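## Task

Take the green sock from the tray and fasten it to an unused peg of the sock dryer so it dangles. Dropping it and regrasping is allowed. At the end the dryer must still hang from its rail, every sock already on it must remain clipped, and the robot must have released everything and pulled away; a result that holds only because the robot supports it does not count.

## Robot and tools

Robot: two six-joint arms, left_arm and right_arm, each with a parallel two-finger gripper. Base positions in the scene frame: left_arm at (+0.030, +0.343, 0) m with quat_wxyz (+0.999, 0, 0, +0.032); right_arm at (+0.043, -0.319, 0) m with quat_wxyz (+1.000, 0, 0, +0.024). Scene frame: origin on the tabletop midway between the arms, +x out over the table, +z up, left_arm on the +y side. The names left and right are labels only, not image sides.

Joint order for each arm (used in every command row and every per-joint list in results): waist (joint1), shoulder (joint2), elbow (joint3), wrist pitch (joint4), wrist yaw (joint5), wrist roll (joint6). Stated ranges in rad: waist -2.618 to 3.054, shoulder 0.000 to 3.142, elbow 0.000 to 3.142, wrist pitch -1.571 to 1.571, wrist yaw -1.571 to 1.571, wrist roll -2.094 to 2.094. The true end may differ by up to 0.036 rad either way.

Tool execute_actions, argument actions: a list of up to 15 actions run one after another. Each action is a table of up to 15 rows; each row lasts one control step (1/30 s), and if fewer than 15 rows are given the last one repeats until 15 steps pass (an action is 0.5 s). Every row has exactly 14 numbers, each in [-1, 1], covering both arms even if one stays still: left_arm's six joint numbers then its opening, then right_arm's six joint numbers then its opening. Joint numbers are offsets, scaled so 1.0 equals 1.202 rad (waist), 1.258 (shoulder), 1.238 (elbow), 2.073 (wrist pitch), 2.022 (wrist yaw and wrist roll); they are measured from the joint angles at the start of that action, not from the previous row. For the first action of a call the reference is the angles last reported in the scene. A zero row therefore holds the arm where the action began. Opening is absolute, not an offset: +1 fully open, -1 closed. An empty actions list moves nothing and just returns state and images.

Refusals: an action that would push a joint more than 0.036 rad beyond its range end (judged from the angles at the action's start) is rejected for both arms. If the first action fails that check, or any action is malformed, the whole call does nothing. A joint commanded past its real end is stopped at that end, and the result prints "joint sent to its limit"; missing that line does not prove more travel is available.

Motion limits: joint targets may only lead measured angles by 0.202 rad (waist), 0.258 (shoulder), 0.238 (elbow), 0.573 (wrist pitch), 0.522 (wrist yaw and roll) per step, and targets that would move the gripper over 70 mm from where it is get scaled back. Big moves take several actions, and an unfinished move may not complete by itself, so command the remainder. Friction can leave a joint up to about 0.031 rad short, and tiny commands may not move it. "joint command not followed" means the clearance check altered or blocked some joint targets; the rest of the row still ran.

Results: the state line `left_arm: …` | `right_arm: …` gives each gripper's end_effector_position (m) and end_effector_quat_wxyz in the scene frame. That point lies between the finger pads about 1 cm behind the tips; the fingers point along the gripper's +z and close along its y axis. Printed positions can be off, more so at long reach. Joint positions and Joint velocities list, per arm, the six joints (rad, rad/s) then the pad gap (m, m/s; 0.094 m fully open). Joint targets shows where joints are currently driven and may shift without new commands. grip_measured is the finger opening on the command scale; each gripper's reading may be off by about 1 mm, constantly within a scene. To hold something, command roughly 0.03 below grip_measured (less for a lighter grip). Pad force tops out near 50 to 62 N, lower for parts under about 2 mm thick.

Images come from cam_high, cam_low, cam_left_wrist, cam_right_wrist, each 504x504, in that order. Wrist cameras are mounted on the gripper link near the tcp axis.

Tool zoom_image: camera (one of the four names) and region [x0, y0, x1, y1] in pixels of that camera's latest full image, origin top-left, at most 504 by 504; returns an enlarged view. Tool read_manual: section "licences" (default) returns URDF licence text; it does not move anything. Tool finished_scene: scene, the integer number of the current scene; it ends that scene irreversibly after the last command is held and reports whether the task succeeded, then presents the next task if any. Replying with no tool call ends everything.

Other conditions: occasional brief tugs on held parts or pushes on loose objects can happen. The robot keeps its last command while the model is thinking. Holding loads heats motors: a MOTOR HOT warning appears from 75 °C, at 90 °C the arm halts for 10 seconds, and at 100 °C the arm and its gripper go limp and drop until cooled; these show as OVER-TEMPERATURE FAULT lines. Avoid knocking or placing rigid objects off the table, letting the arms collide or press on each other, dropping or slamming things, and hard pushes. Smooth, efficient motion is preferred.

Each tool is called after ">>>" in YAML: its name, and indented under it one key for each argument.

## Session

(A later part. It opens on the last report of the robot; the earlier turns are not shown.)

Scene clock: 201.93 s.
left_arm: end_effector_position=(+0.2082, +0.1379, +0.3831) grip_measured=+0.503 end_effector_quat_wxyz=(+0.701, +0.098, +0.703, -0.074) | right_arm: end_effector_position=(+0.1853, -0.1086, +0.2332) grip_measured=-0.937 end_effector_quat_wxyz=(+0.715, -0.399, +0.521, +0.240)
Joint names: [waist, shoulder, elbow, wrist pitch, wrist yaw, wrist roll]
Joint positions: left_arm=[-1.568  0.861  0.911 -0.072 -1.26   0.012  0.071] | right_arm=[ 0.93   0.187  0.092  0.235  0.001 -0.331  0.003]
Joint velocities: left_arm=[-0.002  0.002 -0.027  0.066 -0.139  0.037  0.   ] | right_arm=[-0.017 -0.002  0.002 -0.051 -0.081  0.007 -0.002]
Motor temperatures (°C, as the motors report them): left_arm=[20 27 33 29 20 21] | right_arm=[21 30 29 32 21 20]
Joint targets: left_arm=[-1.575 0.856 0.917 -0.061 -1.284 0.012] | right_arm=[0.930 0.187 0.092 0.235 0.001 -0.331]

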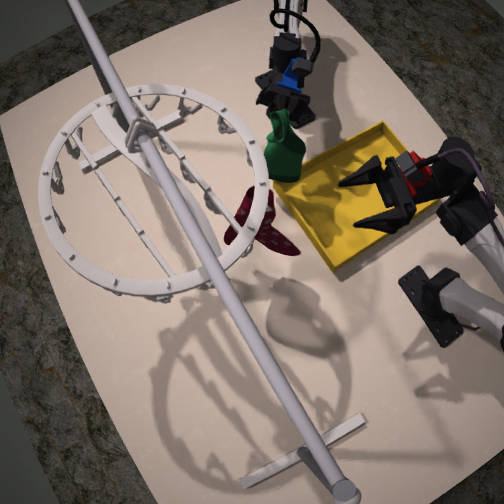

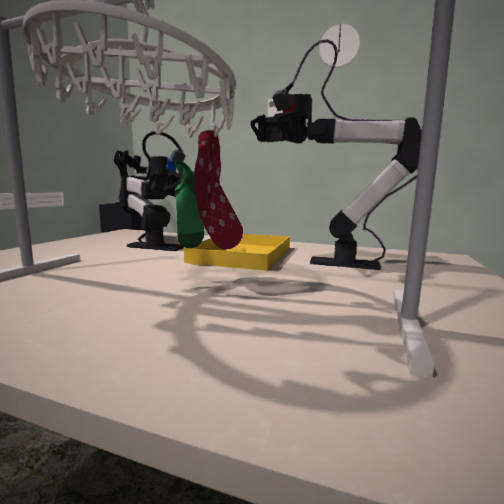

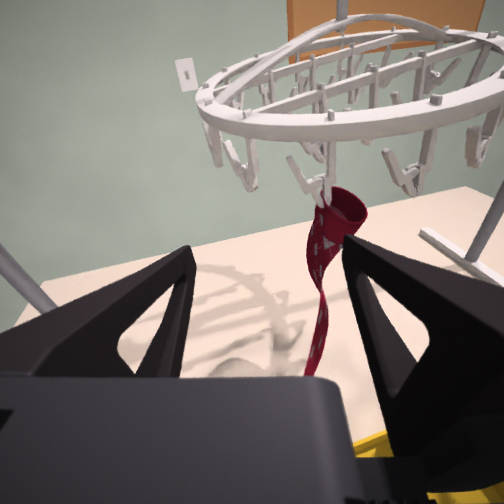

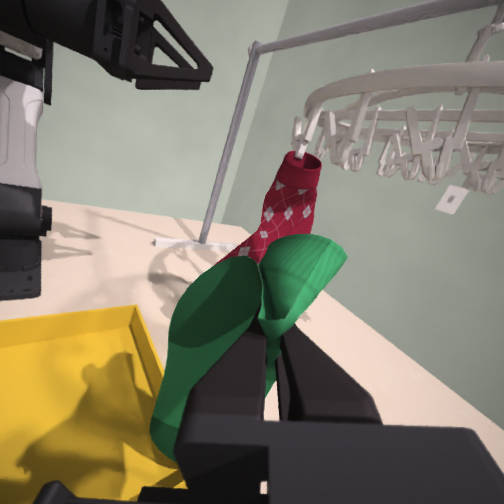

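>>> execute_actions:
  actions:
    - [[0,0.235,0.128,0.075,-0.025,0,0.5,0,0,0,0,0,0,-1]]
    - [[0,0.235,0.128,0.075,0,0,0.5,0,0,0,0,0,0,-1]]

Scene clock: 206.00 s.
left_arm: end_effector_position=(+0.2208, -0.0113, +0.3692) grip_measured=+0.503 end_effector_quat_wxyz=(+0.702, +0.088, +0.705, -0.054) | right_arm: end_effector_position=(+0.1853, -0.1086, +0.2332) grip_measured=-0.937 end_effector_quat_wxyz=(+0.715, -0.399, +0.521, +0.240)
Joint names: [waist, shoulder, elbow, wrist pitch, wrist yaw, wrist roll]
Joint positions: left_arm=[-1.566  1.472  1.222  0.214 -1.3    0.012  0.071] | right_arm=[ 0.93   0.187  0.092  0.235  0.001 -0.331  0.003]
Joint velocities: left_arm=[-0.002 -0.017  0.007  0.051 -0.037 -0.081 -0.   ] | right_arm=[-0.017  0.007  0.002  0.022  0.037  0.007 -0.001]
Motor temperatures (°C, as the motors report them): left_arm=[20 27 33 28 20 21] | right_arm=[21 29 29 33 21 20]
Joint targets: left_arm=[-1.567 1.460 1.225 0.226 -1.299 0.012] | right_arm=[0.930 0.187 0.092 0.235 0.001 -0.331]

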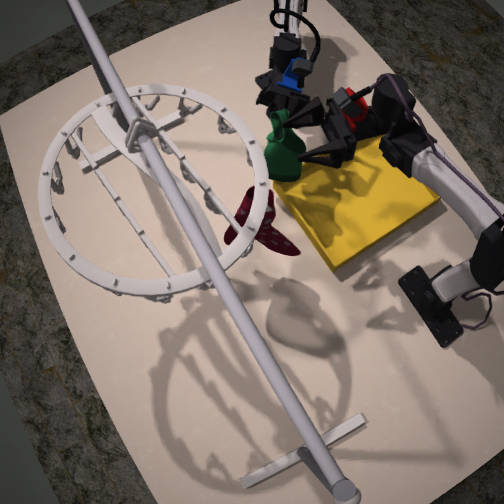

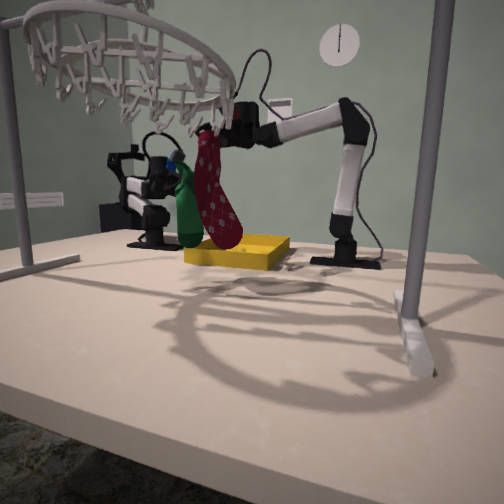

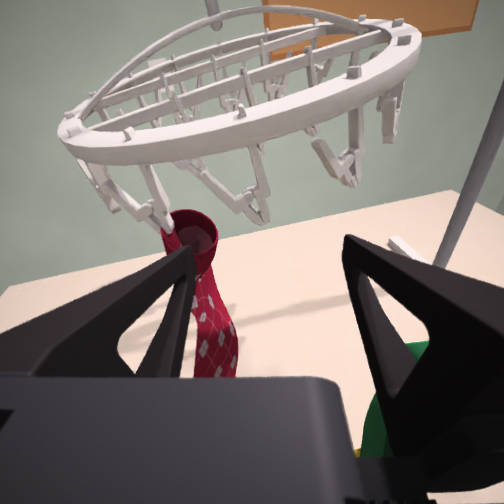

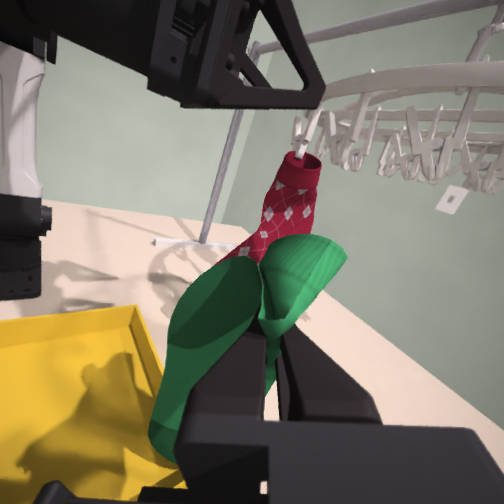

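>>> execute_actions:
  actions:
    - [[0.05,-0.008,0.04,0.004,0.03,0,0.5,0,0,0,0,0,0,-1],[0.1,-0.008,0.04,0.004,0.06,0,0.5,0,0,0,0,0,0,-1],[0.137,-0.008,0.04,0.004,0.084,0,0.5,0,0,0,0,0,0,-1]]

Scene clock: 219.43 s.
left_arm: end_effector_position=(+0.2752, +0.0003, +0.3838) grip_measured=+0.503 end_effector_quat_wxyz=(+0.705, +0.066, +0.703, -0.063) | right_arm: end_effector_position=(+0.1853, -0.1086, +0.2332) grip_measured=-0.937 end_effector_quat_wxyz=(+0.715, -0.399, +0.521, +0.240)
Joint names: [waist, shoulder, elbow, wrist pitch, wrist yaw, wrist roll]
Joint positions: left_arm=[-1.396  1.472  1.258  0.221 -1.149  0.012  0.071] | right_arm=[ 0.93   0.187  0.092  0.235  0.001 -0.331  0.003]
Joint velocities: left_arm=[-0.012  0.002  0.002  0.007  0.022  0.066 -0.001] | right_arm=[-0.007 -0.002 -0.007 -0.007 -0.022 -0.007 -0.001]
Motor temperatures (°C, as the motors report them): left_arm=[20 29 34 28 20 21] | right_arm=[21 27 31 34 21 20]
Joint targets: left_arm=[-1.401 1.462 1.271 0.222 -1.130 0.012] | right_arm=[0.930 0.187 0.092 0.235 0.001 -0.331]

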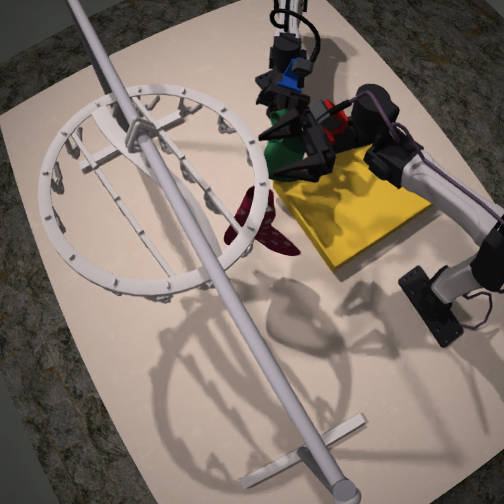

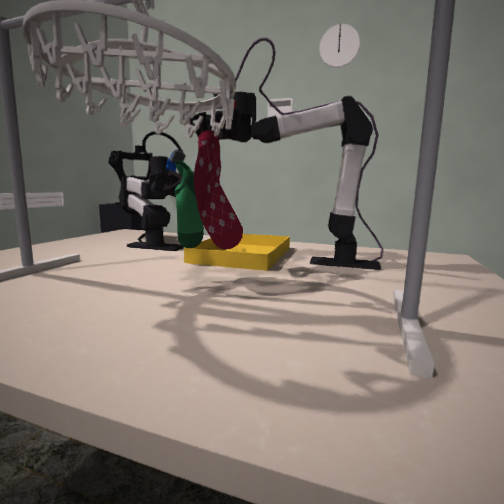

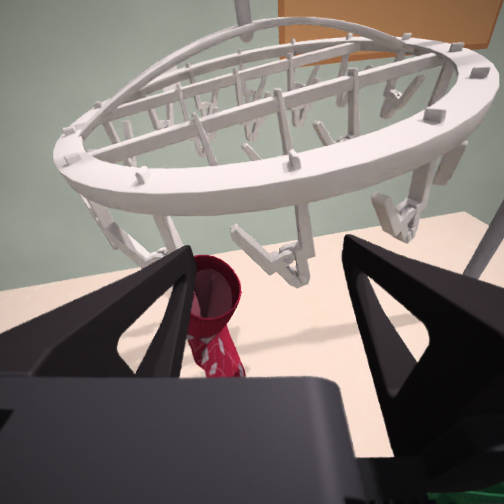

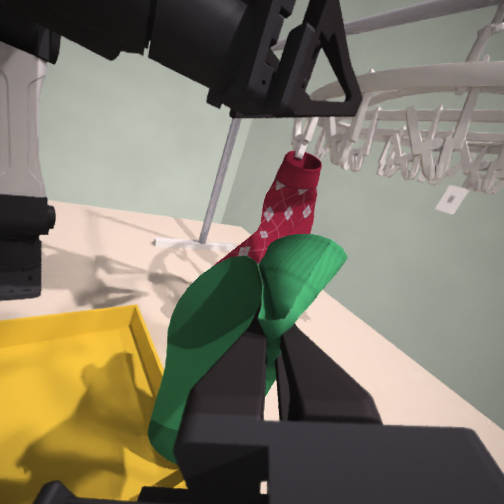

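>>> execute_actions:
  actions:
    - [[0,0.03,0,0.026,0,0,0.5,0,0,0,0,0,0,-1],[0,0.03,0,0.026,0,0,0.5,0,0,0,0,0,0,-1],[0,0.03,0,0.026,0,0,0.5,0,0,0,0,0,0,-1],[0.015,0.03,0,0.026,0.015,0,0.5,0,0,0,0,0,0,-1],[0.03,0.03,0,0.026,0.025,0,0.5,0,0,0,0,0,0,-1],[0.045,0.03,0,0.026,0.035,0,0.5,0,0,0,0,0,0,-1],[0.058,0.03,0,0.026,0.043,0,0.5,0,0,0,0,0,0,-1]]

Scene clock: 232.60 s.
left_arm: end_effector_position=(+0.2971, +0.0008, +0.3834) grip_measured=+0.503 end_effector_quat_wxyz=(+0.709, +0.058, +0.699, -0.071) | right_arm: end_effector_position=(+0.1853, -0.1086, +0.2332) grip_measured=-0.937 end_effector_quat_wxyz=(+0.715, -0.399, +0.521, +0.240)
Joint names: [waist, shoulder, elbow, wrist pitch, wrist yaw, wrist roll]
Joint positions: left_arm=[-1.33   1.492  1.258  0.266 -1.082  0.012  0.071] | right_arm=[ 0.93   0.187  0.092  0.235  0.001 -0.331  0.003]
Joint velocities: left_arm=[-0.007  0.007 -0.012 -0.007  0.022  0.007  0.   ] | right_arm=[-0.002 -0.002  0.007 -0.022 -0.066  0.037  0.001]
Motor temperatures (°C, as the motors report them): left_arm=[20 31 35 28 20 21] | right_arm=[21 26 32 35 21 20]
Joint targets: left_arm=[-1.326 1.510 1.258 0.275 -1.062 0.012] | right_arm=[0.930 0.187 0.092 0.235 0.001 -0.331]

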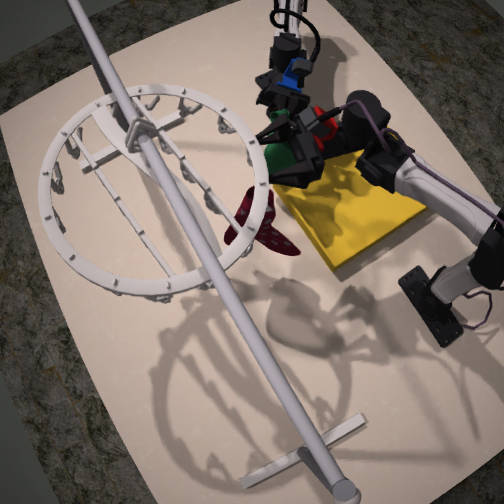

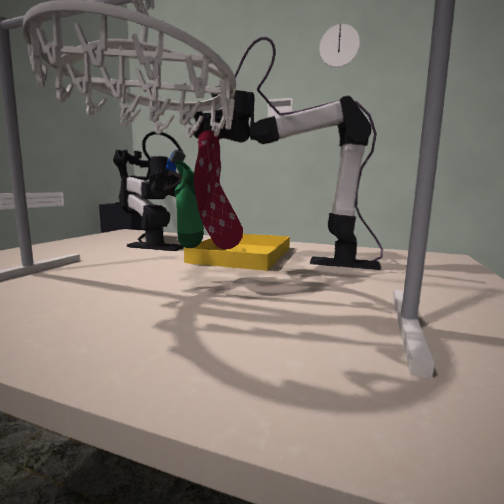

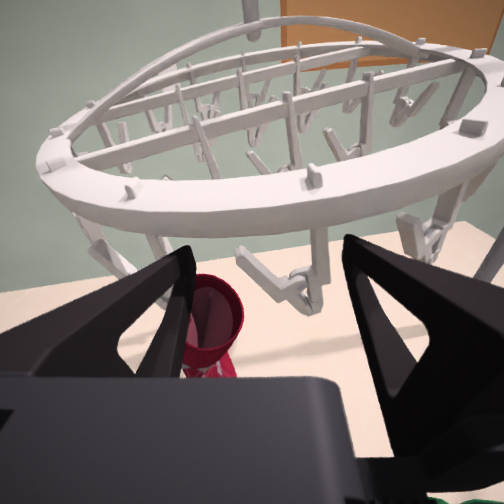

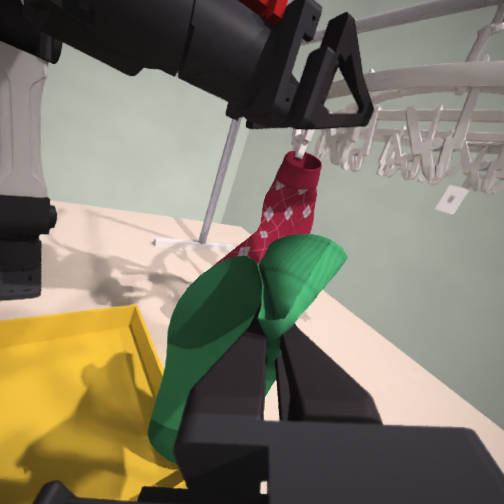

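>>> execute_actions:
  actions:
    - [[0.003,0.04,0,0.004,0.01,0,0.5,0,0,0,0,0,0,-1]]

Scene clock: 235.13 s.
left_arm: end_effector_position=(+0.2996, -0.0098, +0.3707) grip_measured=+0.503 end_effector_quat_wxyz=(+0.705, +0.071, +0.703, -0.066) | right_arm: end_effector_position=(+0.1853, -0.1086, +0.2332) grip_measured=-0.937 end_effector_quat_wxyz=(+0.715, -0.399, +0.521, +0.240)
Joint names: [waist, shoulder, elbow, wrist pitch, wrist yaw, wrist roll]
Joint positions: left_arm=[-1.33   1.527  1.258  0.275 -1.072  0.012  0.071] | right_arm=[ 0.93   0.187  0.092  0.235  0.001 -0.331  0.003]
Joint velocities: left_arm=[-0.012 -0.017 -0.002 -0.022 -0.022 -0.081 -0.   ] | right_arm=[-0.002 -0.002 -0.002  0.022  0.081 -0.037  0.001]
Motor temperatures (°C, as the motors report them): left_arm=[20 31 35 28 20 21] | right_arm=[21 26 32 35 21 20]
Joint targets: left_arm=[-1.326 1.542 1.258 0.275 -1.061 0.012] | right_arm=[0.930 0.187 0.092 0.235 0.001 -0.331]

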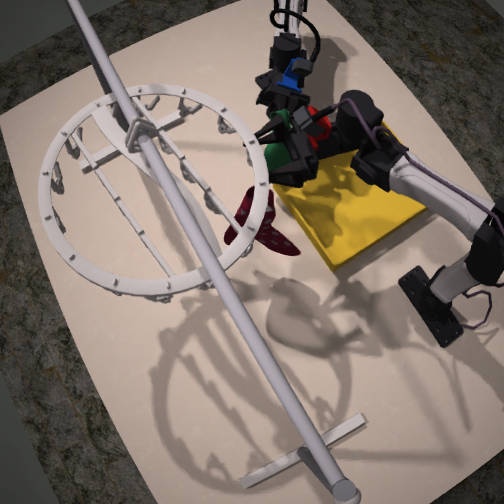

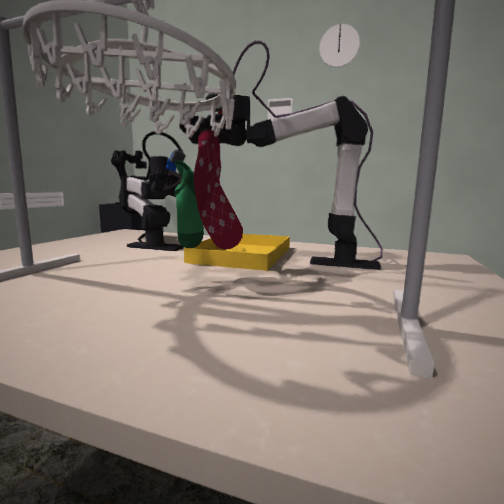

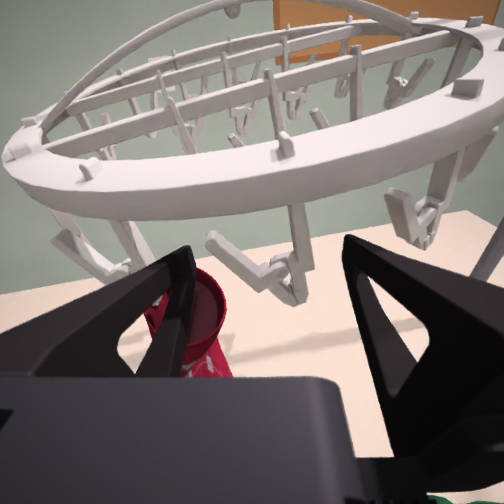

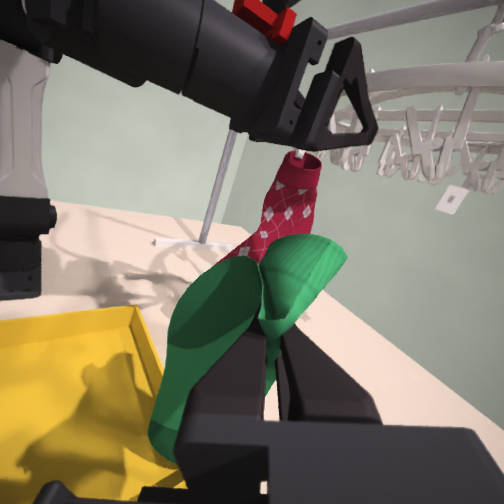

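>>> execute_actions:
  actions:
    - [[0.017,0.005,0,0,0.02,0,0.5,0,0,0,0,0,0,-1],[0.034,0.005,0,0,0.04,0,0.5,0,0,0,0,0,0,-1],[0.052,0.005,0,0,0.055,0,0.5,0,0,0,0,0,0,-1]]

Scene clock: 242.03 s.
left_arm: end_effector_position=(+0.3168, -0.0094, +0.3707) grip_measured=+0.503 end_effector_quat_wxyz=(+0.704, +0.084, +0.701, -0.079) | right_arm: end_effector_position=(+0.1853, -0.1086, +0.2332) grip_measured=-0.937 end_effector_quat_wxyz=(+0.715, -0.399, +0.521, +0.240)
Joint names: [waist, shoulder, elbow, wrist pitch, wrist yaw, wrist roll]
Joint positions: left_arm=[-1.271  1.527  1.258  0.275 -0.977  0.012  0.071] | right_arm=[ 0.93   0.187  0.092  0.235  0.001 -0.331  0.003]
Joint velocities: left_arm=[ 0.002  0.012 -0.022  0.11   0.022 -0.007 -0.   ] | right_arm=[ 0.007 -0.007  0.002  0.007 -0.051 -0.007 -0.001]
Motor temperatures (°C, as the motors report them): left_arm=[20 31 35 28 20 21] | right_arm=[21 25 32 35 21 20]
Joint targets: left_arm=[-1.268 1.534 1.258 0.275 -0.961 0.012] | right_arm=[0.930 0.187 0.092 0.235 0.001 -0.331]

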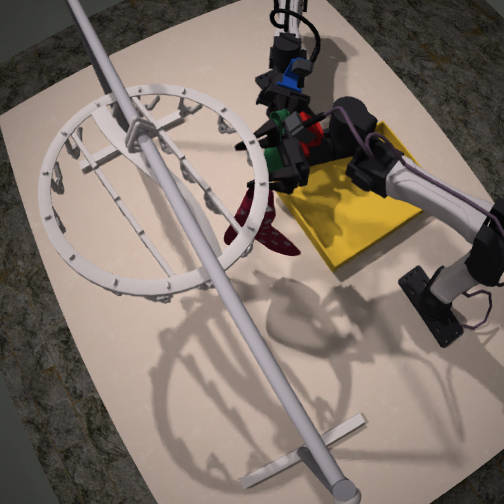

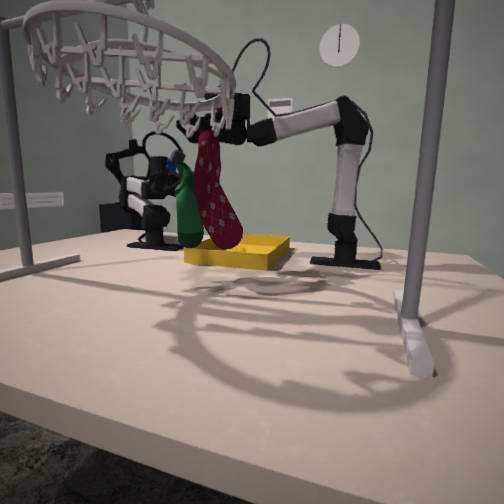

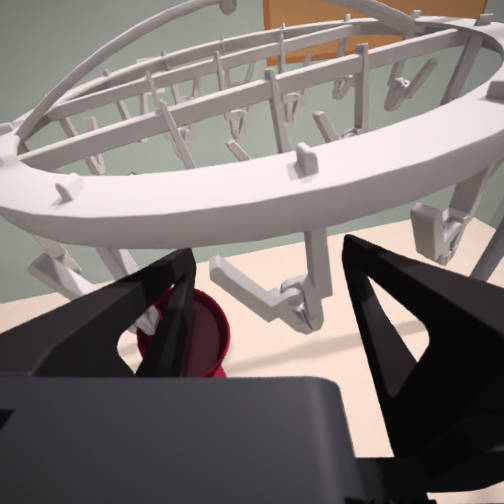

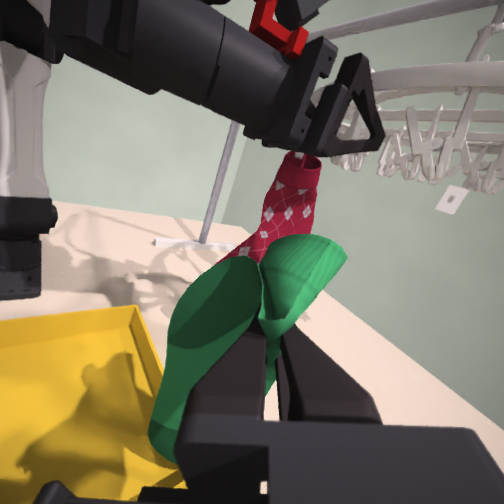

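>>> execute_actions:
  actions:
    - [[0,0,0,0,0,0,0.4,0,0,0,0,0,0,-1],[0,0,0,0,0,0,0.3,0,0,0,0,0,0,-1],[0,0,0,0,0,0,0.2,0,0,0,0,0,0,-1],[0,0,0,0,0,0,0.12,0,0,0,0,0,0,-1],[0,0,0,0,0,0,0.05,0,0,0,0,0,0,-1],[0,0,0,0,0.005,0,-0.02,0,0,0,0,0,0,-1],[0,0,0,0,0.01,0,-0.09,0,0,0,0,0,0,-1],[0,0,0,0,0.015,0,-0.16,0,0,0,0,0,0,-1],[0,0,0,0,0.02,0,-0.23,0,0,0,0,0,0,-1],[0,0,0,0,0.025,0,-0.3,0,0,0,0,0,0,-1],[0,0,0,0,0.03,0,-0.37,0,0,0,0,0,0,-1],[0,0,0,0,0.03,0,-0.45,0,0,0,0,0,0,-1]]

Scene clock: 248.27 s.
left_arm: end_effector_position=(+0.3153, -0.0156, +0.3707) grip_measured=-0.405 end_effector_quat_wxyz=(+0.702, +0.097, +0.699, -0.092) | right_arm: end_effector_position=(+0.1853, -0.1086, +0.2332) grip_measured=-0.937 end_effector_quat_wxyz=(+0.715, -0.399, +0.521, +0.240)
Joint names: [waist, shoulder, elbow, wrist pitch, wrist yaw, wrist roll]
Joint positions: left_arm=[-1.271  1.527  1.258  0.275 -0.94   0.012  0.028] | right_arm=[ 0.93   0.187  0.092  0.235  0.001 -0.331  0.003]
Joint velocities: left_arm=[-0.002  0.012 -0.002 -0.037  0.037  0.007 -0.001] | right_arm=[ 0.002 -0.007  0.002 -0.051 -0.037  0.022 -0.   ]
Motor temperatures (°C, as the motors report them): left_arm=[20 32 35 28 20 21] | right_arm=[21 25 32 36 21 20]
Joint targets: left_arm=[-1.271 1.527 1.258 0.274 -0.916 0.012] | right_arm=[0.930 0.187 0.092 0.235 0.001 -0.331]

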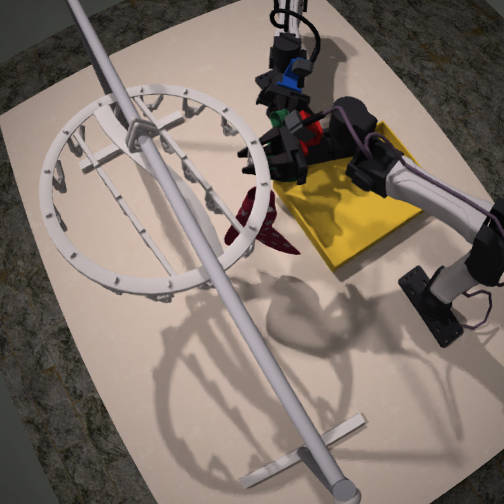

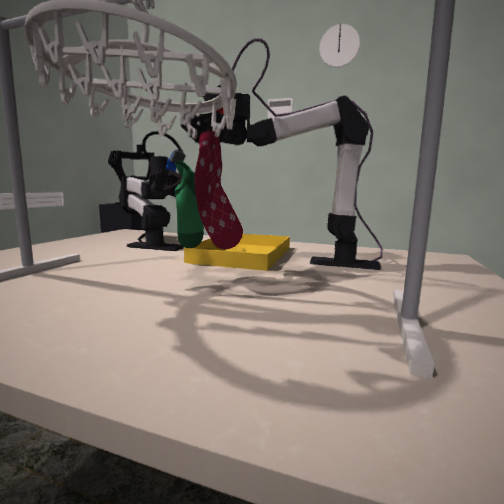

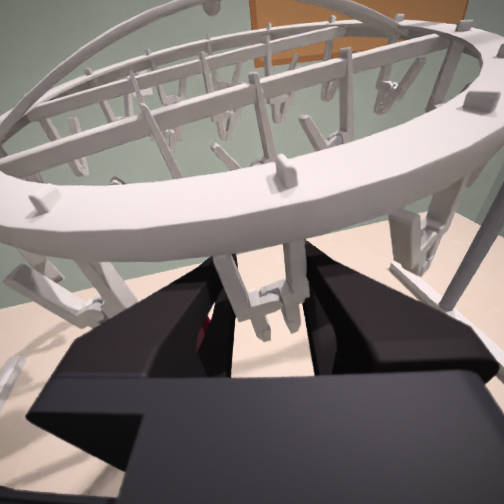

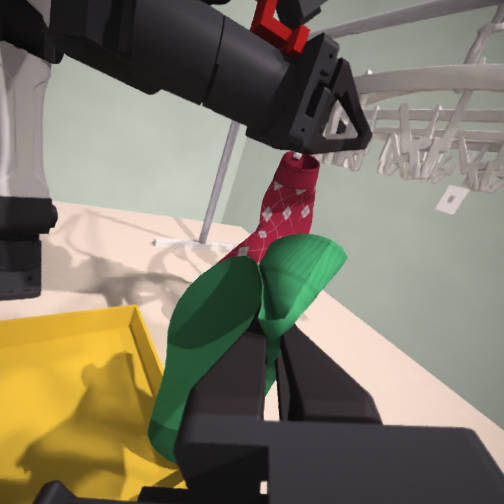

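>>> zoom_image:
  camera: "cam_left_wrist"
  region: [190, 220, 350, 380]

>>> zoom_image:
  camera: "cam_low"
  region: [150, 80, 260, 190]

>>> zoom_image:
  camera: "cam_right_wrist"
  region: [280, 80, 400, 200]

Region (190, 220, 350, 380) of cam_left_wrist's 504x504 image, scaled by 3.150, with more detail than that image has.

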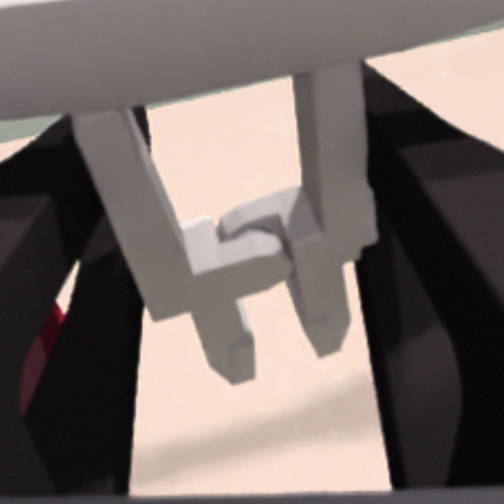

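Region (150, 80, 260, 190) of cam_low's 504x504 image, scaled by 4.582, with more detail than that image has.

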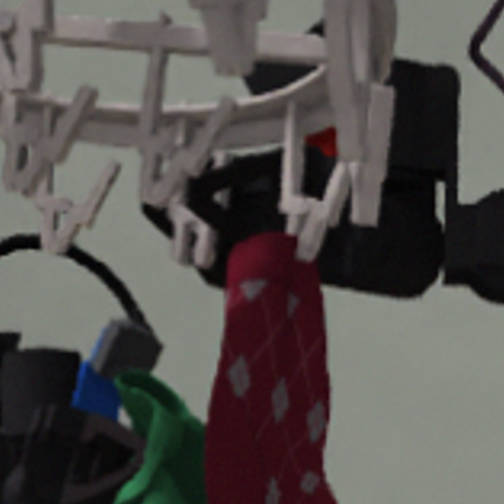

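Region (280, 80, 400, 200) of cam_right_wrist's 504x504 image, scaled by 4.200, with more detail than that image has.

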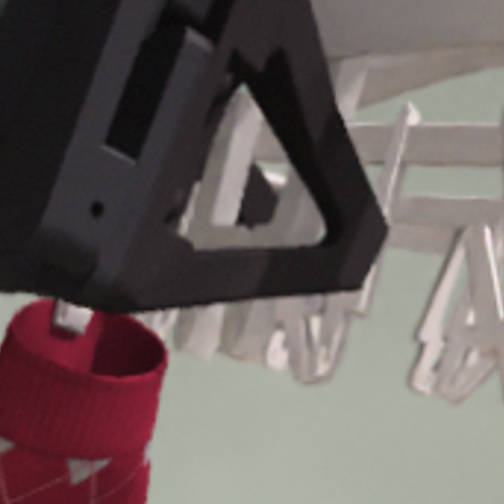

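>>> execute_actions:
  actions:
    - [[0,0,0,0,0,0,-0.3,0,0,0,0,0,0,-1],[0,0,0,0,0,0,-0.2,0,0,0,0,0,0,-1],[0,0,0,0,0,0,-0.1,0,0,0,0,0,0,-1],[-0.02,0,0.026,0,0,0,-0.05,0,0,0,0,0,0,-1]]

Scene clock: 256.33 s.
left_arm: end_effector_position=(+0.3092, -0.0211, +0.3778) grip_measured=-0.053 end_effector_quat_wxyz=(+0.704, +0.099, +0.696, -0.104) | right_arm: end_effector_position=(+0.1853, -0.1086, +0.2332) grip_measured=-0.937 end_effector_quat_wxyz=(+0.715, -0.399, +0.521, +0.240)
Joint names: [waist, shoulder, elbow, wrist pitch, wrist yaw, wrist roll]
Joint positions: left_arm=[-1.287  1.527  1.275  0.274 -0.934  0.012  0.044] | right_arm=[ 0.93   0.187  0.092  0.235  0.001 -0.331  0.003]
Joint velocities: left_arm=[ 0.002 -0.002 -0.002  0.007 -0.022  0.051 -0.   ] | right_arm=[ 0.002 -0.002  0.007 -0.051 -0.051 -0.022  0.   ]
Motor temperatures (°C, as the motors report them): left_arm=[20 32 36 29 20 21] | right_arm=[21 25 33 36 21 20]
Joint targets: left_arm=[-1.295 1.527 1.290 0.275 -0.940 0.012] | right_arm=[0.930 0.187 0.092 0.235 0.001 -0.331]

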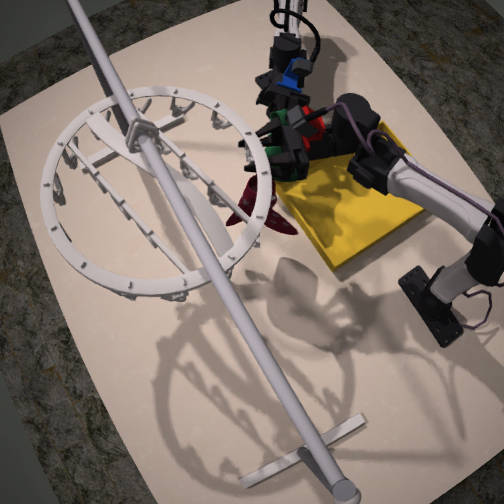

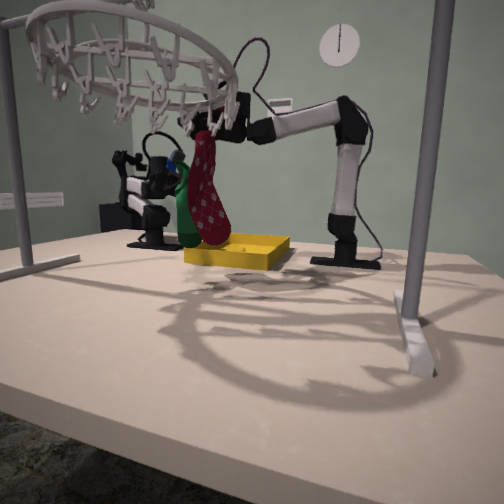

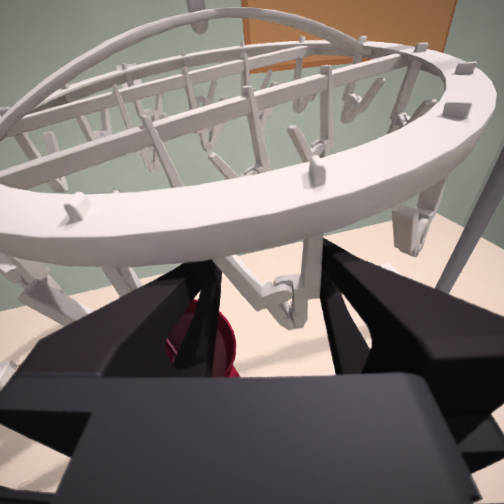

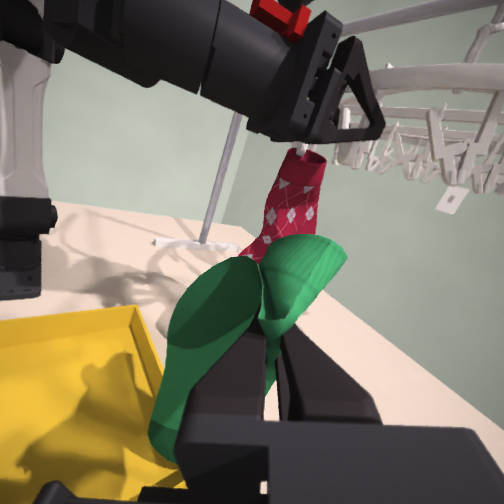

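>>> execute_actions:
  actions:
    - [[0,0,0.005,0,0,0,-0.1,0,0,0,0,0,0,-1],[0,0,0.005,0,0,0,-0.15,0,0,0,0,0,0,-1],[0,0,0.005,0,0,0,-0.2,0,0,0,0,0,0,-1],[0,0,0.005,0,0,0,-0.25,0,0,0,0,0,0,-1],[0,0,0.005,0,0,0,-0.3,0,0,0,0,0,0,-1],[0,0,0.005,0,0,0,-0.35,0,0,0,0,0,0,-1],[0,0,0.005,0,0,0,-0.4,0,0,0,0,0,0,-1],[0,0,0.005,0,0,0,-0.45,0,0,0,0,0,0,-1],[0,0,0.005,0,0,0,-0.5,0,0,0,0,0,0,-1]]

>>> zoom_image:
  camera: "cam_left_wrist"
  region: [190, 220, 350, 380]

>>> zoom_image:
  camera: "cam_low"
  region: [150, 80, 260, 190]

Scene clock: 262.20 s.
left_arm: end_effector_position=(+0.3096, -0.0198, +0.3801) grip_measured=-0.361 end_effector_quat_wxyz=(+0.706, +0.092, +0.694, -0.106) | right_arm: end_effector_position=(+0.1853, -0.1086, +0.2332) grip_measured=-0.937 end_effector_quat_wxyz=(+0.715, -0.399, +0.521, +0.240)
Joint names: [waist, shoulder, elbow, wrist pitch, wrist yaw, wrist roll]
Joint positions: left_arm=[-1.287  1.527  1.275  0.287 -0.942  0.011  0.03 ] | right_arm=[ 0.93   0.187  0.092  0.235  0.001 -0.331  0.003]
Joint velocities: left_arm=[ 0.007 -0.002  0.022  0.022 -0.066 -0.037  0.001] | right_arm=[-0.007  0.007  0.007 -0.037 -0.066  0.037  0.001]
Motor temperatures (°C, as the motors report them): left_arm=[20 33 36 29 20 21] | right_arm=[21 24 33 36 21 20]
Joint targets: left_arm=[-1.287 1.527 1.281 0.274 -0.934 0.012] | right_arm=[0.930 0.187 0.092 0.235 0.001 -0.331]

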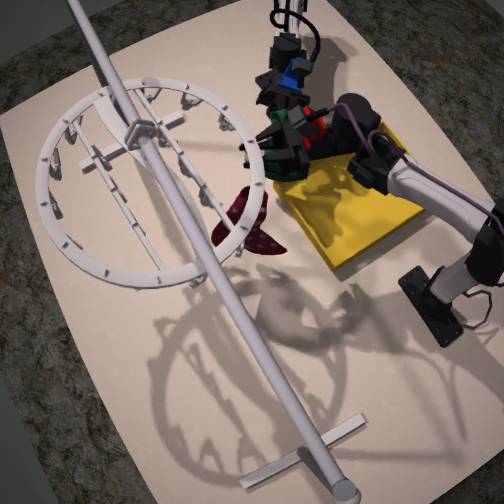

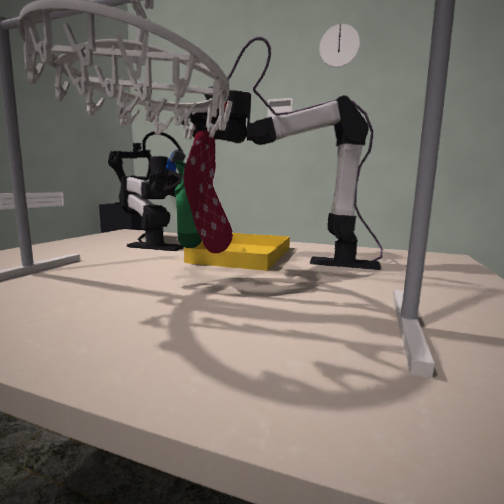

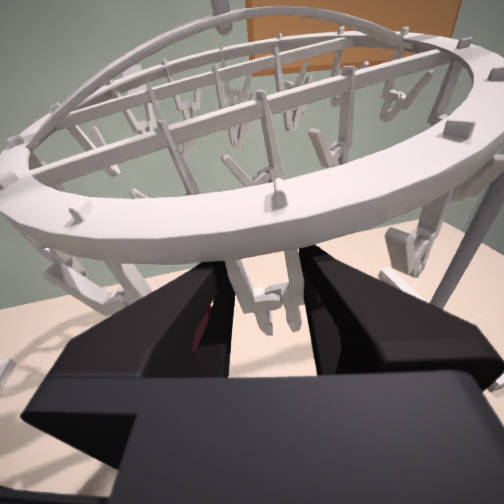

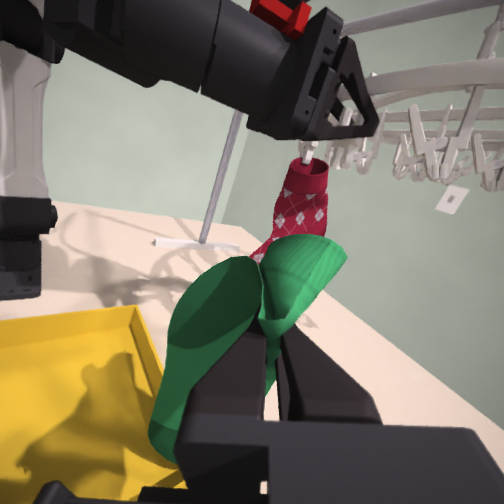

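Region (190, 220, 350, 380) of cam_left_wrist's 504x504 image, scaled by 3.150, with more detail than that image has.

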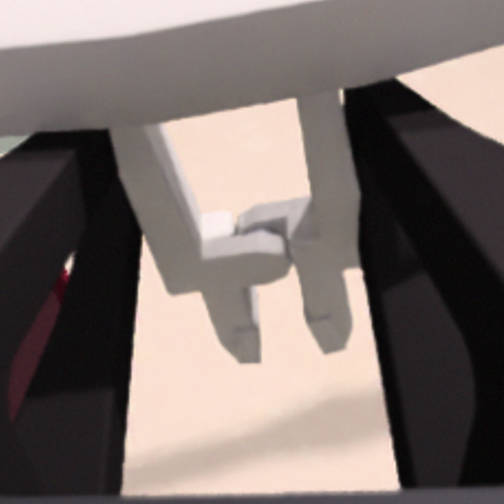

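Region (150, 80, 260, 190) of cam_low's 504x504 image, scaled by 4.582, with more detail than that image has.

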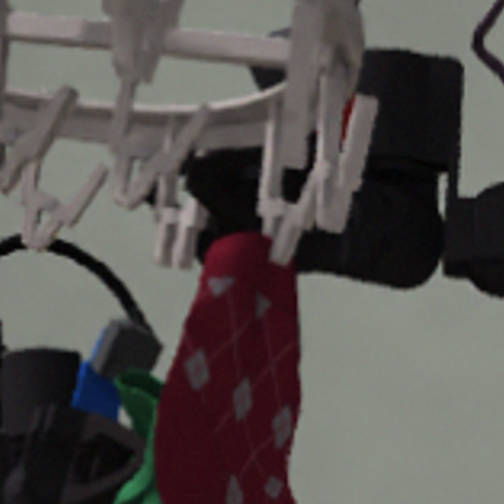

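>>> execute_actions:
  actions:
    - [[0,0,0.005,0,0,0,-0.39,-0.035,0.27,0.03,0.175,0,0,-1]]
    - [[0,0,0,0,0,0,-0.39,-0.035,0.27,0.03,0.175,0,0,-1]]
    - [[0,0,0,0,0,0,-0.39,-0.035,0.27,0.03,0.175,0,0,-1]]

Scene clock: 273.40 s.
left_arm: end_effector_position=(+0.3100, -0.0182, +0.3807) grip_measured=-0.361 end_effector_quat_wxyz=(+0.707, +0.088, +0.694, -0.104) | right_arm: end_effector_position=(+0.2603, -0.0550, +0.2555) grip_measured=-0.937 end_effector_quat_wxyz=(+0.768, -0.344, +0.494, +0.218)
Joint names: [waist, shoulder, elbow, wrist pitch, wrist yaw, wrist roll]
Joint positions: left_arm=[-1.287  1.527  1.275  0.291 -0.951  0.011  0.03 ] | right_arm=[ 0.833  1.176  0.199  1.257 -0.005 -0.331  0.003]
Joint velocities: left_arm=[-0.007  0.002  0.007 -0.066  0.081 -0.066 -0.   ] | right_arm=[-0.022 -0.002 -0.002  0.081  0.037 -0.081  0.   ]
Motor temperatures (°C, as the motors report them): left_arm=[20 33 36 29 20 21] | right_arm=[21 24 33 37 21 20]
Joint targets: left_arm=[-1.287 1.527 1.275 0.291 -0.950 0.011] | right_arm=[0.823 1.184 0.199 1.280 -0.003 -0.331]

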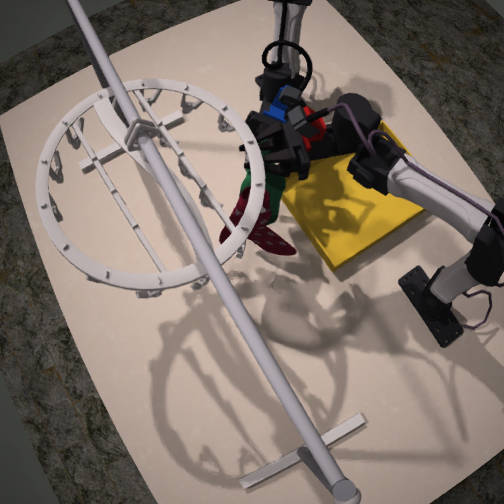

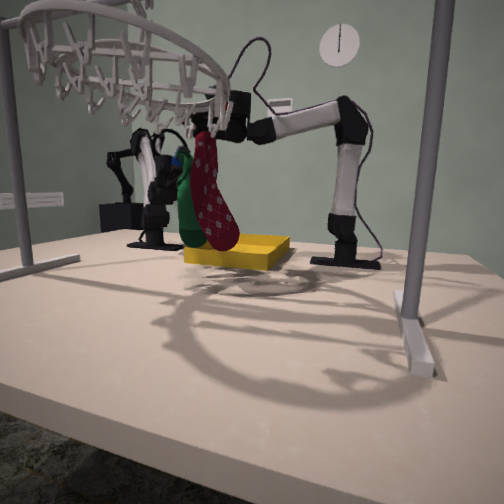

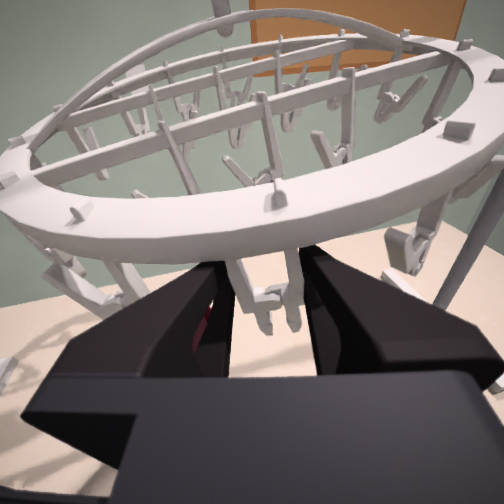

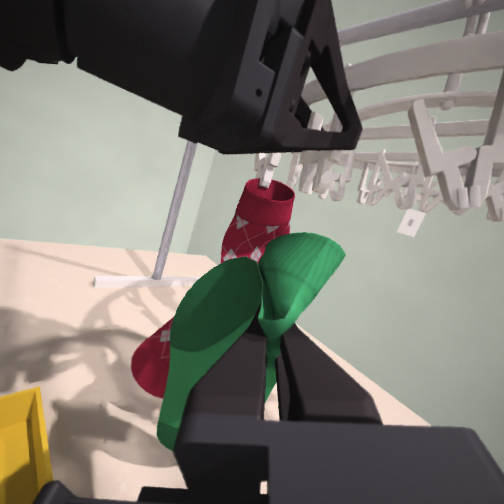

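>>> zoom_image:
  camera: "cam_right_wrist"
  region: [240, 110, 400, 270]

>>> zoom_image:
  camera: "cam_low"
  region: [150, 100, 240, 190]

>>> zoom_image:
  camera: "cam_high"
  region: [200, 80, 340, 220]

Region (240, 110, 400, 270) of cam_right_wrist's 504x504 image, scaled by 3.150, with more detail than that image has.

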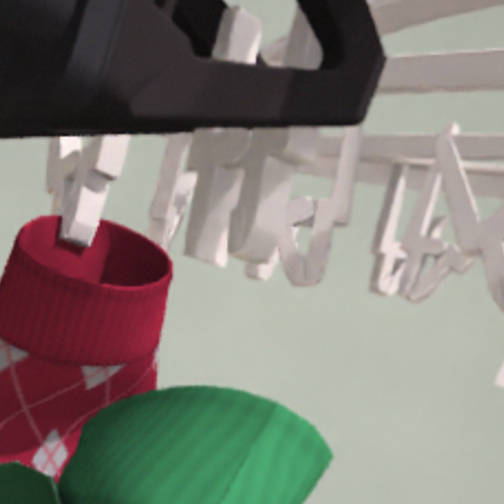

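Region (150, 100, 240, 190) of cam_low's 504x504 image, scaled by 5.600, with more detail than that image has.

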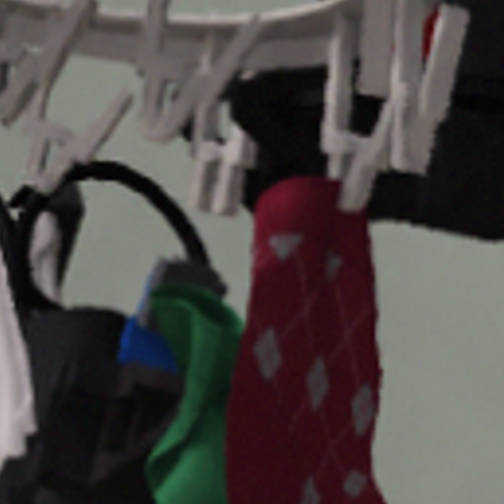

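Region (200, 80, 340, 220) of cam_high's 504x504 image, scaled by 3.600, with more detail than that image has.

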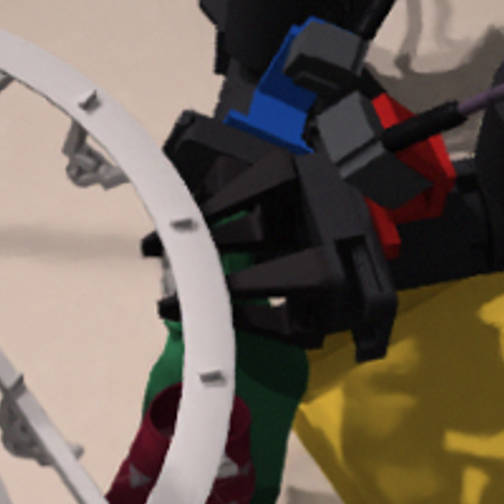

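>>> execute_actions:
  actions:
    - [[0,0,0,0,0,0,-0.39,0,0.04,0.036,0.005,0,0,-1],[0,0,0,0,0,0,-0.39,0,0.08,0.072,0.01,0,0,-1],[0,0,0,0,0,0,-0.39,0,0.12,0.108,0.015,0,0,-1],[0,0,0,0,0,0,-0.39,0,0.16,0.145,0.02,0,0,-1],[0,0,0,0,0,0,-0.39,0,0.19,0.172,0.022,0,0,-1],[0,0,0,0,0,0,-0.39,0,0.211,0.19,0.022,0,0,-1]]

Scene clock: 282.70 s.
left_arm: end_effector_position=(+0.3101, -0.0179, +0.3807) grip_measured=-0.361 end_effector_quat_wxyz=(+0.707, +0.087, +0.694, -0.103) | right_arm: end_effector_position=(+0.2973, -0.0103, +0.2720) grip_measured=-0.937 end_effector_quat_wxyz=(+0.772, -0.341, +0.489, +0.219)
Joint names: [waist, shoulder, elbow, wrist pitch, wrist yaw, wrist roll]
Joint positions: left_arm=[-1.287  1.527  1.275  0.291 -0.953  0.011  0.03 ] | right_arm=[ 0.833  1.423  0.424  1.292 -0.005 -0.331  0.003]
Joint velocities: left_arm=[ 0.002 -0.012 -0.012  0.081 -0.037 -0.066 -0.   ] | right_arm=[ 0.012 -0.002  0.007 -0.007 -0.095  0.037  0.001]
Motor temperatures (°C, as the motors report them): left_arm=[20 34 37 29 20 21] | right_arm=[21 24 33 37 21 20]
Joint targets: left_arm=[-1.287 1.527 1.275 0.291 -0.952 0.011] | right_arm=[0.833 1.441 0.434 1.302 -0.005 -0.331]

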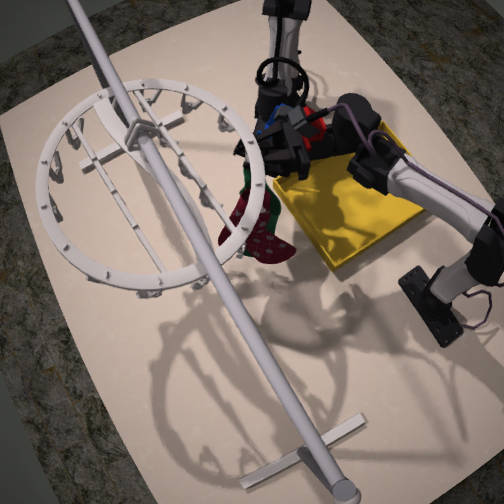

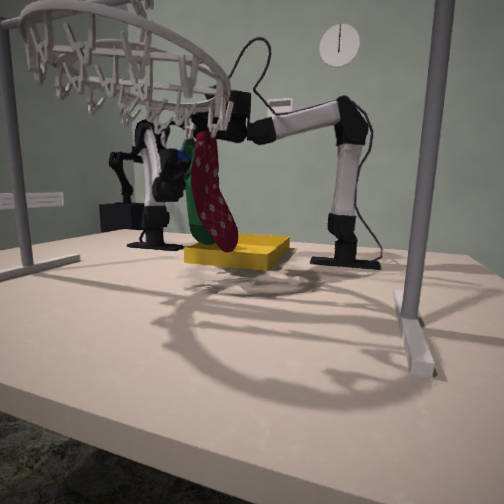

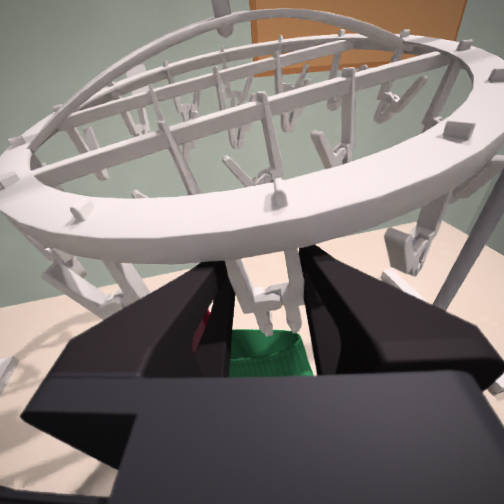

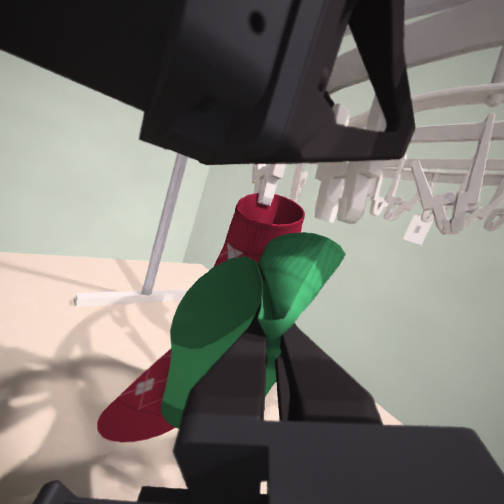

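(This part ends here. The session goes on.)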